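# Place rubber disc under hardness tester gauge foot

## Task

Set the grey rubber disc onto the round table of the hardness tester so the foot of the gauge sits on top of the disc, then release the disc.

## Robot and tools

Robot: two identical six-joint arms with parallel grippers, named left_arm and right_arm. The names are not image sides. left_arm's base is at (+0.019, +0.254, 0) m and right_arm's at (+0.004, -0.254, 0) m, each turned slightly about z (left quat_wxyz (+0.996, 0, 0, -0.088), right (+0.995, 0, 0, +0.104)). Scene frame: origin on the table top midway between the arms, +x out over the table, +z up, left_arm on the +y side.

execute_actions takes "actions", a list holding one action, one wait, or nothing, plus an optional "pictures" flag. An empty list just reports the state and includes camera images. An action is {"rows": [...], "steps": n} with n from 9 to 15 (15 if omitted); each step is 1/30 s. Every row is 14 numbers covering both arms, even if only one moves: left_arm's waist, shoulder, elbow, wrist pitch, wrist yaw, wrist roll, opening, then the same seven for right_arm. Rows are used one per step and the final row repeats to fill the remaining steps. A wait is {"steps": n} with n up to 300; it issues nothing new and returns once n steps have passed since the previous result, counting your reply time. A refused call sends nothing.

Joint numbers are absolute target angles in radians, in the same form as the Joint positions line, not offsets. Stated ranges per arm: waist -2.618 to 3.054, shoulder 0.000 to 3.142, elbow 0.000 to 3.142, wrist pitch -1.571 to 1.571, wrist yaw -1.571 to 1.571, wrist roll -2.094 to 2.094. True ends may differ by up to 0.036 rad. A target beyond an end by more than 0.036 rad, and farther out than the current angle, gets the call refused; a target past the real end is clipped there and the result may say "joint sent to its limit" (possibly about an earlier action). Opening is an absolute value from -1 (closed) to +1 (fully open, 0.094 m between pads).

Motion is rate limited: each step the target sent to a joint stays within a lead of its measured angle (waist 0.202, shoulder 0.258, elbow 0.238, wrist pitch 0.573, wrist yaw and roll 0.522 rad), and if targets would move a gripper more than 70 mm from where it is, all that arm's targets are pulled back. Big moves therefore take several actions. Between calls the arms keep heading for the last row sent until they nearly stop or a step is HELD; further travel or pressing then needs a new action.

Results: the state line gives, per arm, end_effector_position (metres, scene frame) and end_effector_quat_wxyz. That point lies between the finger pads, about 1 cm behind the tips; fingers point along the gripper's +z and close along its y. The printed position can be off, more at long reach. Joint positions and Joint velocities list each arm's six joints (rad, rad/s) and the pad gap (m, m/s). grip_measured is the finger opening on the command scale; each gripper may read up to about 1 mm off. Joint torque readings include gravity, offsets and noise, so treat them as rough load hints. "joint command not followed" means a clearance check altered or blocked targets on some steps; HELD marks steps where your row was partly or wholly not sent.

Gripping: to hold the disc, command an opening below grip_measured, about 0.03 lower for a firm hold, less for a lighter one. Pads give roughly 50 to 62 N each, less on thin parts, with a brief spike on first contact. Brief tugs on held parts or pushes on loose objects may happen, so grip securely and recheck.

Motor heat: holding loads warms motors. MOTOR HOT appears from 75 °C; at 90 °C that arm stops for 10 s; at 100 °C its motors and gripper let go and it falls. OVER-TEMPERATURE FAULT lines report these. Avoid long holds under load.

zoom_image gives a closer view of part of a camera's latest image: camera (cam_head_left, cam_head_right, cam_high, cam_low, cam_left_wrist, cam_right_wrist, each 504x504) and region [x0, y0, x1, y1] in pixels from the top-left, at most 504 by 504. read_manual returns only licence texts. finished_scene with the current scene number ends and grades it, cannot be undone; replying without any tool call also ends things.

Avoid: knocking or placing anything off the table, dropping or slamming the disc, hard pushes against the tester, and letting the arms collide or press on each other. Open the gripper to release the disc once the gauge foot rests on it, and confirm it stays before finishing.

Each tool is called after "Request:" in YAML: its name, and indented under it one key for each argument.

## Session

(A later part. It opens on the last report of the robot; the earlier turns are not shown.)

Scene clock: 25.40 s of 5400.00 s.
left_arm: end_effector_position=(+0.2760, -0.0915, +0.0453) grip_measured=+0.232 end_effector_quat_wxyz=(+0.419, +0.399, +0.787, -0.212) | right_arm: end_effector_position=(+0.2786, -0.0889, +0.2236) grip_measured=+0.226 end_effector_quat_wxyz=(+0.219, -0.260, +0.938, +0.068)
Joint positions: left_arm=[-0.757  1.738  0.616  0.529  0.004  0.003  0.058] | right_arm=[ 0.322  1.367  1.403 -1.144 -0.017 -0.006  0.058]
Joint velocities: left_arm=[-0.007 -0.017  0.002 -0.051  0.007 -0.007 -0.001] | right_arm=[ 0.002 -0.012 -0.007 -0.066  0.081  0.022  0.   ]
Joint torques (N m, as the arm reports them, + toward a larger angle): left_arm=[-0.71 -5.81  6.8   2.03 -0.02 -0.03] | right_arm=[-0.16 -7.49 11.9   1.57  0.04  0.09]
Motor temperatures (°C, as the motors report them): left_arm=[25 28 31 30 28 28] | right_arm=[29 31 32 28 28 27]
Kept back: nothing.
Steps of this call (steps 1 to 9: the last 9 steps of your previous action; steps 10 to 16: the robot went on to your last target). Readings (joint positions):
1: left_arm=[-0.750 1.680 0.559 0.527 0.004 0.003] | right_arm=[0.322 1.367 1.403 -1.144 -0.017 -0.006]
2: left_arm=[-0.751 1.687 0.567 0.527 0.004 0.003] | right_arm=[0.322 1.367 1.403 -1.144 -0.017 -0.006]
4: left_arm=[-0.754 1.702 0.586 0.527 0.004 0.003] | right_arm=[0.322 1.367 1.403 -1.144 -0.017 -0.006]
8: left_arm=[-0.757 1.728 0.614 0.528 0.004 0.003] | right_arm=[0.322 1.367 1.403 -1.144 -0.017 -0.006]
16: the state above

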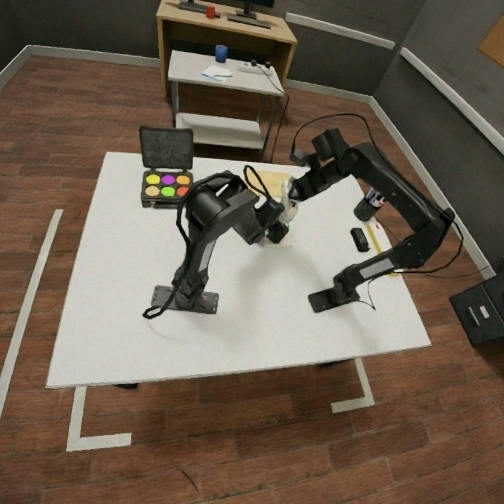

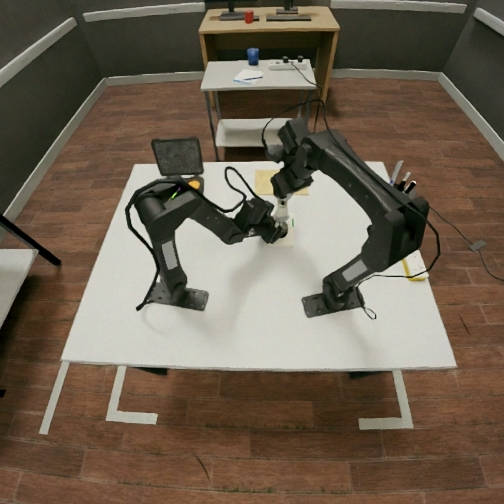

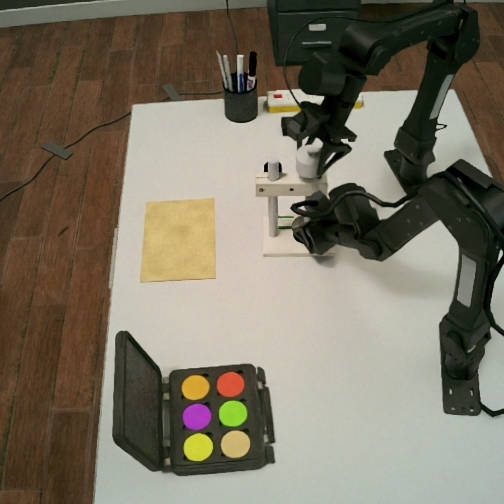

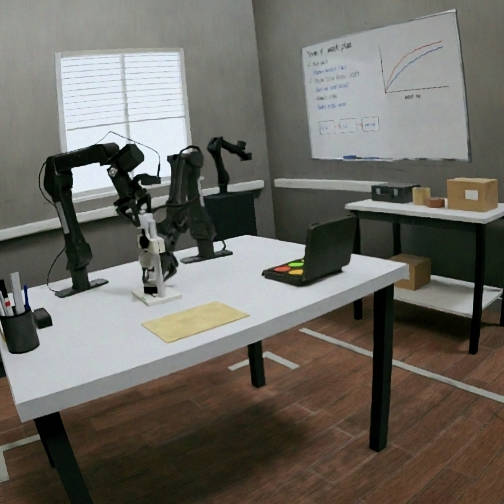

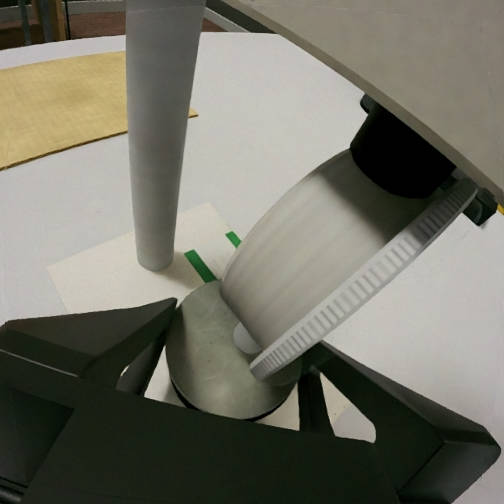

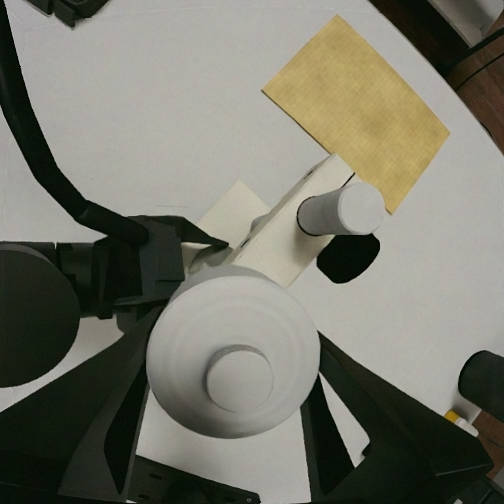

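Request:
execute_actions:
  actions:
    - {"rows":[[-0.76,1.756,0.642,0.53,0,0,0.18,0.32,1.33,1.475,-1.108,-0.01,0,0.15],[-0.76,1.76,0.642,0.53,0,0,0.18,0.32,1.33,1.47,-1.108,-0.01,0,0.15],[-0.76,1.76,0.642,0.53,0,0,0.18,0.32,1.33,1.465,-1.108,-0.01,0,0.15],[-0.76,1.76,0.642,0.53,0,0,0.18,0.32,1.33,1.46,-1.108,-0.01,0,0.15],[-0.76,1.755,0.635,0.53,0,0,0.22,0.32,1.33,1.455,-1.108,-0.01,0,0.15],[-0.76,1.75,0.63,0.53,0,0,0.26,0.32,1.33,1.45,-1.108,-0.01,0,0.15],[-0.76,1.745,0.625,0.53,0,0,0.32,0.32,1.33,1.445,-1.108,-0.01,0,0.15],[-0.76,1.735,0.62,0.53,0,0,0.4,0.32,1.33,1.44,-1.108,-0.01,0,0.15],[-0.76,1.72,0.61,0.53,0,0,0.48,0.32,1.33,1.44,-1.108,-0.01,0,0.15],[-0.76,1.705,0.595,0.53,0,0,0.5,0.32,1.33,1.44,-1.108,-0.01,0,0.15],[-0.76,1.69,0.578,0.53,0,0,0.5,0.32,1.33,1.44,-1.108,-0.01,0,0.15],[-0.76,1.675,0.561,0.53,0,0,0.5,0.32,1.33,1.44,-1.108,-0.01,0,0.15],[-0.76,1.66,0.544,0.53,0,0,0.5,0.32,1.33,1.435,-1.106,-0.01,0,0.15],[-0.76,1.645,0.528,0.53,0,0,0.5,0.32,1.33,1.43,-1.104,-0.01,0,0.15],[-0.76,1.63,0.512,0.53,0,0,0.5,0.32,1.33,1.425,-1.102,-0.01,0,0.15]],"steps":15}

Request:
execute_actions:
  actions:
    - {"rows":[[-0.76,1.612,0.495,0.53,0,0,0.5,0.32,1.332,1.42,-1.1,-0.01,0,0.15],[-0.76,1.594,0.478,0.53,0,0,0.5,0.32,1.333,1.415,-1.098,-0.01,0,0.15],[-0.76,1.576,0.461,0.53,0,0,0.5,0.32,1.334,1.41,-1.096,-0.01,0,0.15],[-0.76,1.558,0.444,0.53,0,0,0.5,0.32,1.335,1.405,-1.094,-0.01,0,0.15],[-0.76,1.54,0.427,0.53,0,0,0.5,0.32,1.336,1.4,-1.092,-0.01,0,0.15],[-0.76,1.52,0.41,0.53,0,0,0.5,0.32,1.337,1.395,-1.09,-0.01,0,0.15],[-0.76,1.5,0.393,0.53,0,0,0.5,0.32,1.338,1.39,-1.088,-0.01,0,0.15],[-0.76,1.48,0.376,0.52,0,0,0.5,0.32,1.339,1.385,-1.086,-0.01,0,0.15],[-0.76,1.46,0.36,0.51,0,0,0.5,0.32,1.34,1.38,-1.084,-0.01,0,0.15],[-0.76,1.44,0.344,0.5,0,0,0.5,0.32,1.341,1.375,-1.082,-0.01,0,0.15],[-0.76,1.42,0.33,0.49,0,0,0.5,0.32,1.342,1.37,-1.08,-0.01,0,0.15],[-0.76,1.4,0.316,0.48,0,0,0.5,0.32,1.343,1.365,-1.08,-0.01,0,0.15],[-0.76,1.38,0.302,0.47,0,0,0.5,0.32,1.344,1.36,-1.08,-0.01,0,0.15],[-0.76,1.36,0.29,0.46,0,0,0.5,0.32,1.345,1.356,-1.08,-0.01,0,0.15],[-0.76,1.34,0.28,0.45,0,0,0.5,0.32,1.345,1.352,-1.08,-0.01,0,0.15]],"steps":15}

Request:
execute_actions:
  actions:
    - {"steps":15}
  pictures: true

Scene clock: 27.73 s of 5400.00 s.
left_arm: end_effector_position=(+0.2760, -0.0915, +0.0453) grip_measured=+0.258 end_effector_quat_wxyz=(+0.419, +0.399, +0.787, -0.212) | right_arm: end_effector_position=(+0.2786, -0.0889, +0.2236) grip_measured=+0.226 end_effector_quat_wxyz=(+0.219, -0.260, +0.938, +0.068)
Joint positions: left_arm=[-0.757  1.738  0.616  0.529  0.004  0.003  0.059] | right_arm=[ 0.322  1.367  1.403 -1.144 -0.017 -0.006  0.058]
Joint velocities: left_arm=[-0.002 -0.007 -0.002  0.037  0.007 -0.066  0.019] | right_arm=[-0.002 -0.002 -0.002  0.066  0.051  0.037  0.   ]
Joint torques (N m, as the arm reports them, + toward a larger angle): left_arm=[-0.3  -5.85  5.92  2.   -0.02 -0.03] | right_arm=[-0.16 -7.49  9.69  1.57  0.04  0.09]
Motor temperatures (°C, as the motors report them): left_arm=[25 28 31 30 28 28] | right_arm=[29 31 33 29 28 27]
Steps of this call (steps 1 to 15: the robot went on to your last target; steps 16 to 64: nothing new was sent; steps 65 to 70: the first 6 steps of this action). Readings (joint positions):
65: left_arm=[-0.757 1.738 0.616 0.529 0.004 0.003] | right_arm=[0.322 1.367 1.403 -1.144 -0.017 -0.006]
66: left_arm=[-0.757 1.738 0.616 0.529 0.004 0.003] | right_arm=[0.322 1.367 1.403 -1.144 -0.017 -0.006]
68: left_arm=[-0.757 1.738 0.616 0.529 0.004 0.003] | right_arm=[0.322 1.367 1.403 -1.144 -0.017 -0.006]
70: the state above

Scene clock: 28.23 s of 5400.00 s.
left_arm: end_effector_position=(+0.2517, -0.0588, +0.0528) grip_measured=+0.498 end_effector_quat_wxyz=(+0.424, +0.398, +0.785, -0.214) | right_arm: end_effector_position=(+0.2782, -0.0891, +0.2161) grip_measured=+0.226 end_effector_quat_wxyz=(+0.215, -0.260, +0.939, +0.066)
Joint positions: left_arm=[-0.757  1.571  0.458  0.533  0.004  0.003  0.07 ] | right_arm=[ 0.322  1.367  1.377 -1.127 -0.017 -0.006  0.058]
Joint velocities: left_arm=[ 0.012 -0.549 -0.486  0.022 -0.037 -0.007  0.001] | right_arm=[ 0.007 -0.017 -0.144  0.125  0.095 -0.081 -0.001]
Joint torques (N m, as the arm reports them, + toward a larger angle): left_arm=[-0.25 -6.59  3.85  2.02 -0.02 -0.03] | right_arm=[-0.14 -6.91  8.33  1.41  0.04  0.12]
Motor temperatures (°C, as the motors report them): left_arm=[25 28 31 30 28 28] | right_arm=[29 31 33 29 28 27]
Steps of this call (steps 1 to 9: the last 9 steps of your previous action; steps 10 to 15: the first 6 steps of this action). Readings (joint positions):
10: left_arm=[-0.757 1.658 0.545 0.533 0.004 0.003] | right_arm=[0.322 1.367 1.400 -1.143 -0.017 -0.006]
11: left_arm=[-0.757 1.641 0.527 0.533 0.004 0.003] | right_arm=[0.322 1.367 1.397 -1.141 -0.017 -0.006]
13: left_arm=[-0.757 1.607 0.492 0.533 0.004 0.003] | right_arm=[0.322 1.367 1.387 -1.135 -0.017 -0.006]
15: the state above

Scene clock: 28.73 s of 5400.00 s.
left_arm: end_effector_position=(+0.2243, -0.0218, +0.0549) grip_measured=+0.498 end_effector_quat_wxyz=(+0.422, +0.398, +0.786, -0.214) | right_arm: end_effector_position=(+0.2783, -0.0891, +0.2100) grip_measured=+0.226 end_effector_quat_wxyz=(+0.212, -0.260, +0.940, +0.066)
Joint positions: left_arm=[-0.757  1.359  0.299  0.476  0.004  0.003  0.07 ] | right_arm=[ 0.322  1.367  1.354 -1.11  -0.017 -0.006  0.058]
Joint velocities: left_arm=[-0.007 -0.012  0.007 -0.168 -0.051 -0.022 -0.001] | right_arm=[-0.002 -0.017  0.017 -0.007  0.022 -0.066  0.001]
Joint torques (N m, as the arm reports them, + toward a larger angle): left_arm=[-0.24 -4.92  3.95  1.86 -0.02 -0.03] | right_arm=[-0.15 -6.26  6.09  1.5   0.04  0.09]
Motor temperatures (°C, as the motors report them): left_arm=[25 28 31 30 28 28] | right_arm=[29 31 33 29 28 27]
Kept back: nothing.
Steps of this call (steps 1 to 9: the last 9 steps of your previous action; steps 10 to 15: the robot went on to your last target). Readings (joint positions):
1: left_arm=[-0.757 1.553 0.440 0.533 0.004 0.003] | right_arm=[0.322 1.367 1.372 -1.123 -0.017 -0.006]
2: left_arm=[-0.757 1.533 0.423 0.533 0.004 0.003] | right_arm=[0.322 1.367 1.367 -1.120 -0.017 -0.006]
4: left_arm=[-0.757 1.493 0.390 0.530 0.004 0.003] | right_arm=[0.322 1.367 1.360 -1.114 -0.017 -0.006]
8: left_arm=[-0.757 1.412 0.331 0.509 0.004 0.003] | right_arm=[0.322 1.367 1.354 -1.111 -0.017 -0.006]
15: the state above

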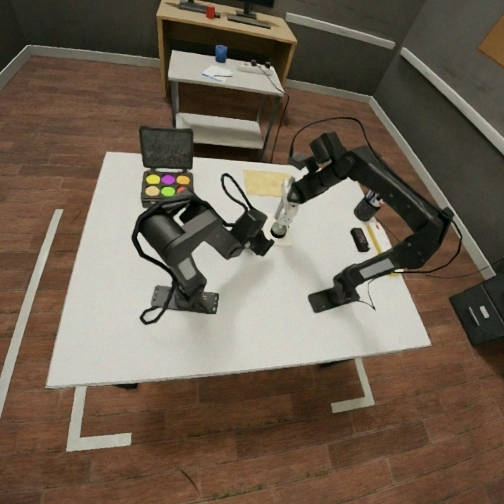

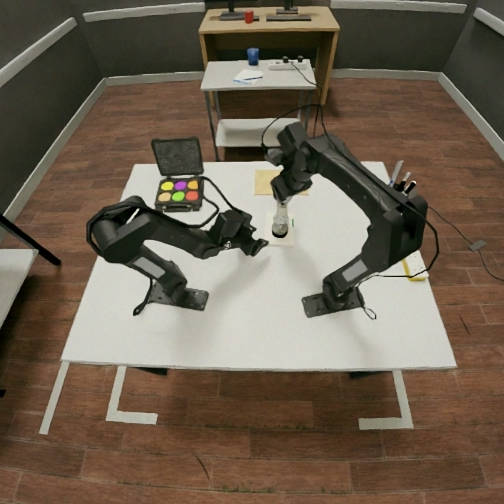

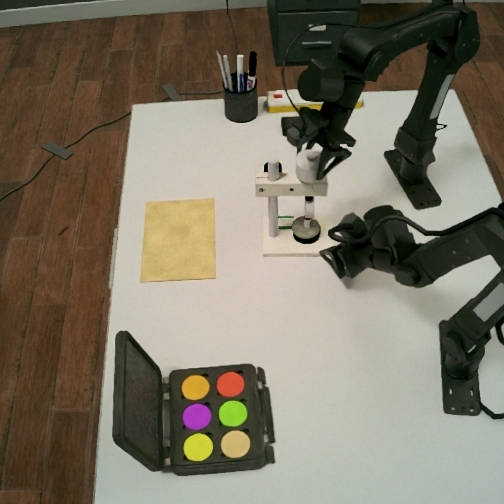

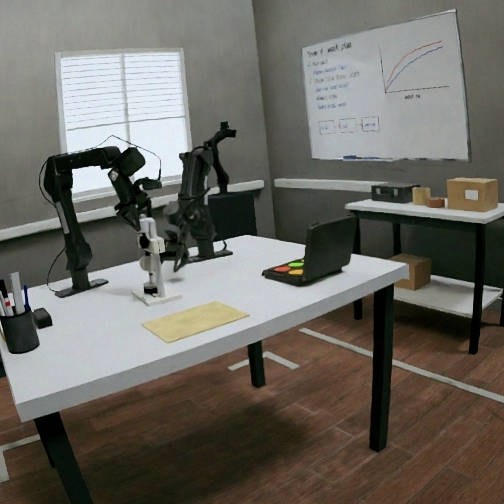

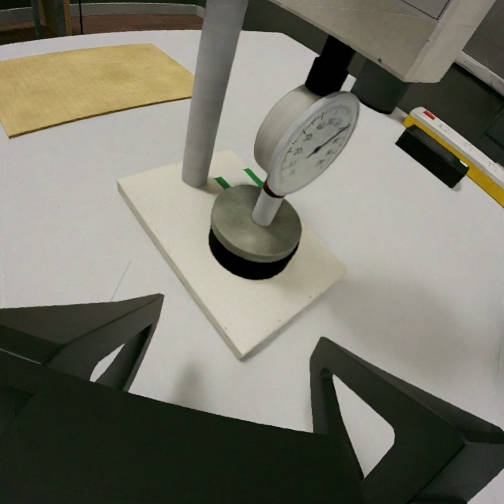

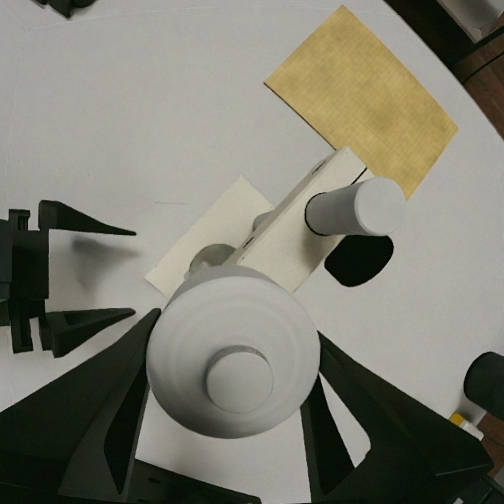

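Request:
execute_actions:
  actions:
    - {"rows":[[-0.76,1.34,0.28,0.45,0,0,0.5,0.32,1.345,1.36,-1.08,-0.01,0,0.25],[-0.76,1.34,0.28,0.45,0,0,0.5,0.32,1.345,1.36,-1.08,-0.01,0,0.4],[-0.76,1.34,0.28,0.45,0,0,0.5,0.32,1.345,1.36,-1.08,-0.01,0,0.6],[-0.76,1.34,0.28,0.45,0,0,0.5,0.32,1.34,1.37,-1.09,-0.01,0,0.8],[-0.76,1.34,0.28,0.45,0,0,0.5,0.32,1.33,1.38,-1.11,-0.01,0,0.9],[-0.76,1.34,0.28,0.45,0,0,0.5,0.32,1.32,1.4,-1.135,-0.01,0,0.9],[-0.76,1.34,0.28,0.45,0,0,0.5,0.32,1.31,1.42,-1.16,-0.01,0,0.9],[-0.76,1.34,0.28,0.45,0,0,0.5,0.32,1.3,1.44,-1.19,-0.01,0,0.9],[-0.76,1.34,0.28,0.45,0,0,0.5,0.32,1.29,1.46,-1.22,-0.01,0,0.9],[-0.76,1.34,0.28,0.45,0,0,0.5,0.32,1.28,1.48,-1.25,-0.01,0,0.9],[-0.76,1.34,0.28,0.45,0,0,0.5,0.32,1.27,1.5,-1.28,-0.01,0,0.9],[-0.76,1.34,0.28,0.45,0,0,0.5,0.32,1.26,1.52,-1.31,-0.01,0,0.9],[-0.76,1.34,0.28,0.45,0,0,0.5,0.32,1.25,1.54,-1.34,-0.01,0,0.9],[-0.76,1.34,0.28,0.45,0,0,0.5,0.32,1.24,1.555,-1.36,-0.01,0,0.9]],"steps":14}

Request:
execute_actions:
  actions:
    - {"steps":16}
  pictures: true

Scene clock: 29.83 s of 5400.00 s.
left_arm: end_effector_position=(+0.2237, -0.0211, +0.0536) grip_measured=+0.498 end_effector_quat_wxyz=(+0.420, +0.399, +0.787, -0.212) | right_arm: end_effector_position=(+0.2784, -0.0890, +0.2101) grip_measured=+0.840 end_effector_quat_wxyz=(+0.213, -0.260, +0.940, +0.066)
Joint positions: left_arm=[-0.757  1.359  0.299  0.469  0.004  0.003  0.07 ] | right_arm=[ 0.322  1.367  1.354 -1.109 -0.017 -0.006  0.086]
Joint velocities: left_arm=[-0.007  0.007 -0.017 -0.007  0.007 -0.007 -0.001] | right_arm=[ 0.012  0.007 -0.012 -0.022  0.066 -0.007  0.118]
Joint torques (N m, as the arm reports them, + toward a larger angle): left_arm=[-0.26 -4.81  3.72  1.83 -0.02 -0.03] | right_arm=[-0.15 -7.54  8.16  1.18  0.05  0.08]
Motor temperatures (°C, as the motors report them): left_arm=[25 28 31 30 28 28] | right_arm=[29 31 33 29 28 27]
Steps of this call (steps 1 to 15: the robot went on to your last target; steps 16 to 28: nothing new was sent; steps 29 to 33: the first 5 steps of this action). Readings (joint positions):
29: left_arm=[-0.757 1.359 0.299 0.469 0.004 0.003] | right_arm=[0.322 1.367 1.354 -1.110 -0.017 -0.006]
30: left_arm=[-0.757 1.359 0.299 0.469 0.004 0.003] | right_arm=[0.322 1.367 1.354 -1.110 -0.017 -0.006]
32: left_arm=[-0.757 1.359 0.299 0.469 0.004 0.003] | right_arm=[0.322 1.367 1.354 -1.109 -0.017 -0.006]
33: the state above

Scene clock: 30.37 s of 5400.00 s.
left_arm: end_effector_position=(+0.2237, -0.0211, +0.0536) grip_measured=+0.498 end_effector_quat_wxyz=(+0.420, +0.399, +0.787, -0.212) | right_arm: end_effector_position=(+0.2433, -0.1096, +0.2831) grip_measured=+0.899 end_effector_quat_wxyz=(+0.253, -0.257, +0.929, +0.077)
Joint positions: left_arm=[-0.757  1.359  0.299  0.469  0.004  0.003  0.07 ] | right_arm=[ 0.322  1.244  1.537 -1.328 -0.017 -0.005  0.089]
Joint velocities: left_arm=[ 0.002 -0.012  0.022  0.037  0.022  0.022 -0.   ] | right_arm=[-0.002  0.002  0.002 -0.154  0.051 -0.11   0.   ]
Joint torques (N m, as the arm reports them, + toward a larger angle): left_arm=[-0.26 -4.81  3.73  1.82 -0.02 -0.03] | right_arm=[-0.15 -3.04  7.01  1.3   0.04  0.08]
Motor temperatures (°C, as the motors report them): left_arm=[25 28 31 30 28 28] | right_arm=[29 31 33 29 28 27]
Kept back: nothing.
Steps of this call (steps 1 to 9: the last 9 steps of your previous action; steps 10 to 16: the robot went on to your last target). Readings (joint positions):
1: left_arm=[-0.757 1.359 0.299 0.469 0.004 0.003] | right_arm=[0.322 1.366 1.355 -1.112 -0.017 -0.006]
2: left_arm=[-0.757 1.359 0.299 0.469 0.004 0.003] | right_arm=[0.322 1.365 1.361 -1.120 -0.017 -0.006]
4: left_arm=[-0.757 1.359 0.299 0.469 0.004 0.003] | right_arm=[0.322 1.356 1.385 -1.149 -0.017 -0.006]
8: left_arm=[-0.757 1.359 0.299 0.469 0.004 0.003] | right_arm=[0.322 1.311 1.469 -1.230 -0.017 -0.005]
16: the state above

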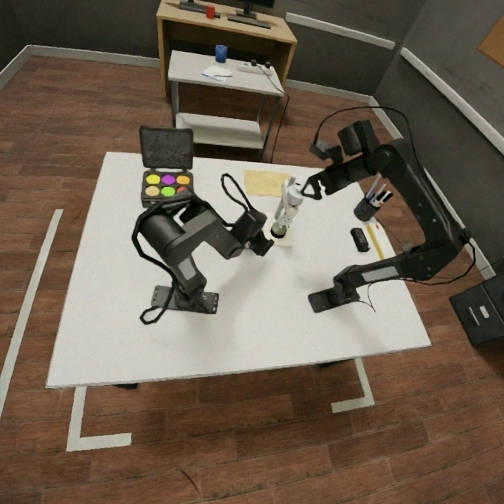

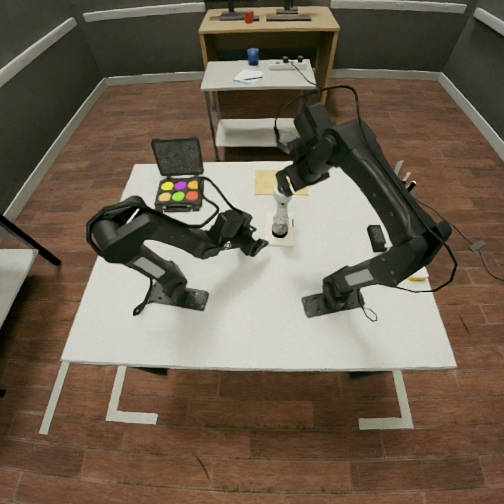

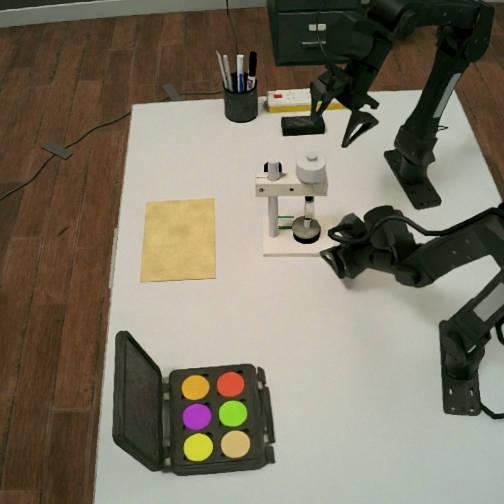

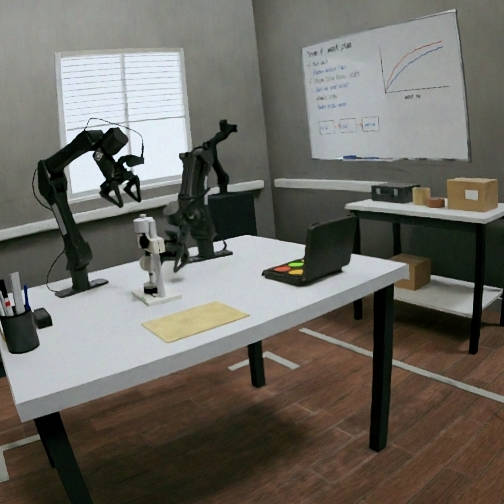

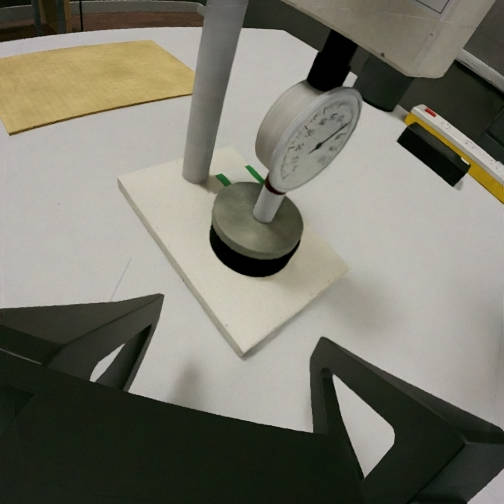

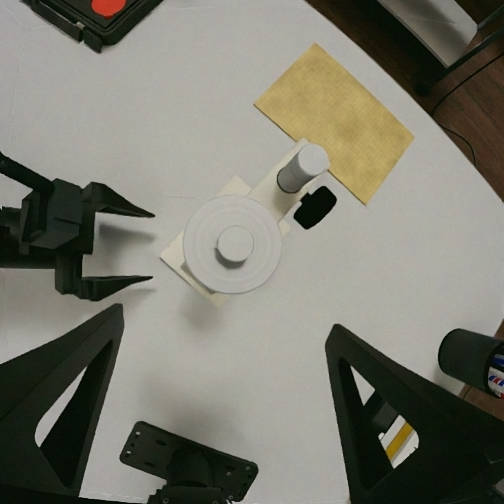

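Request:
finished_scene:
  scene: 1

The scene is finished: the task was done.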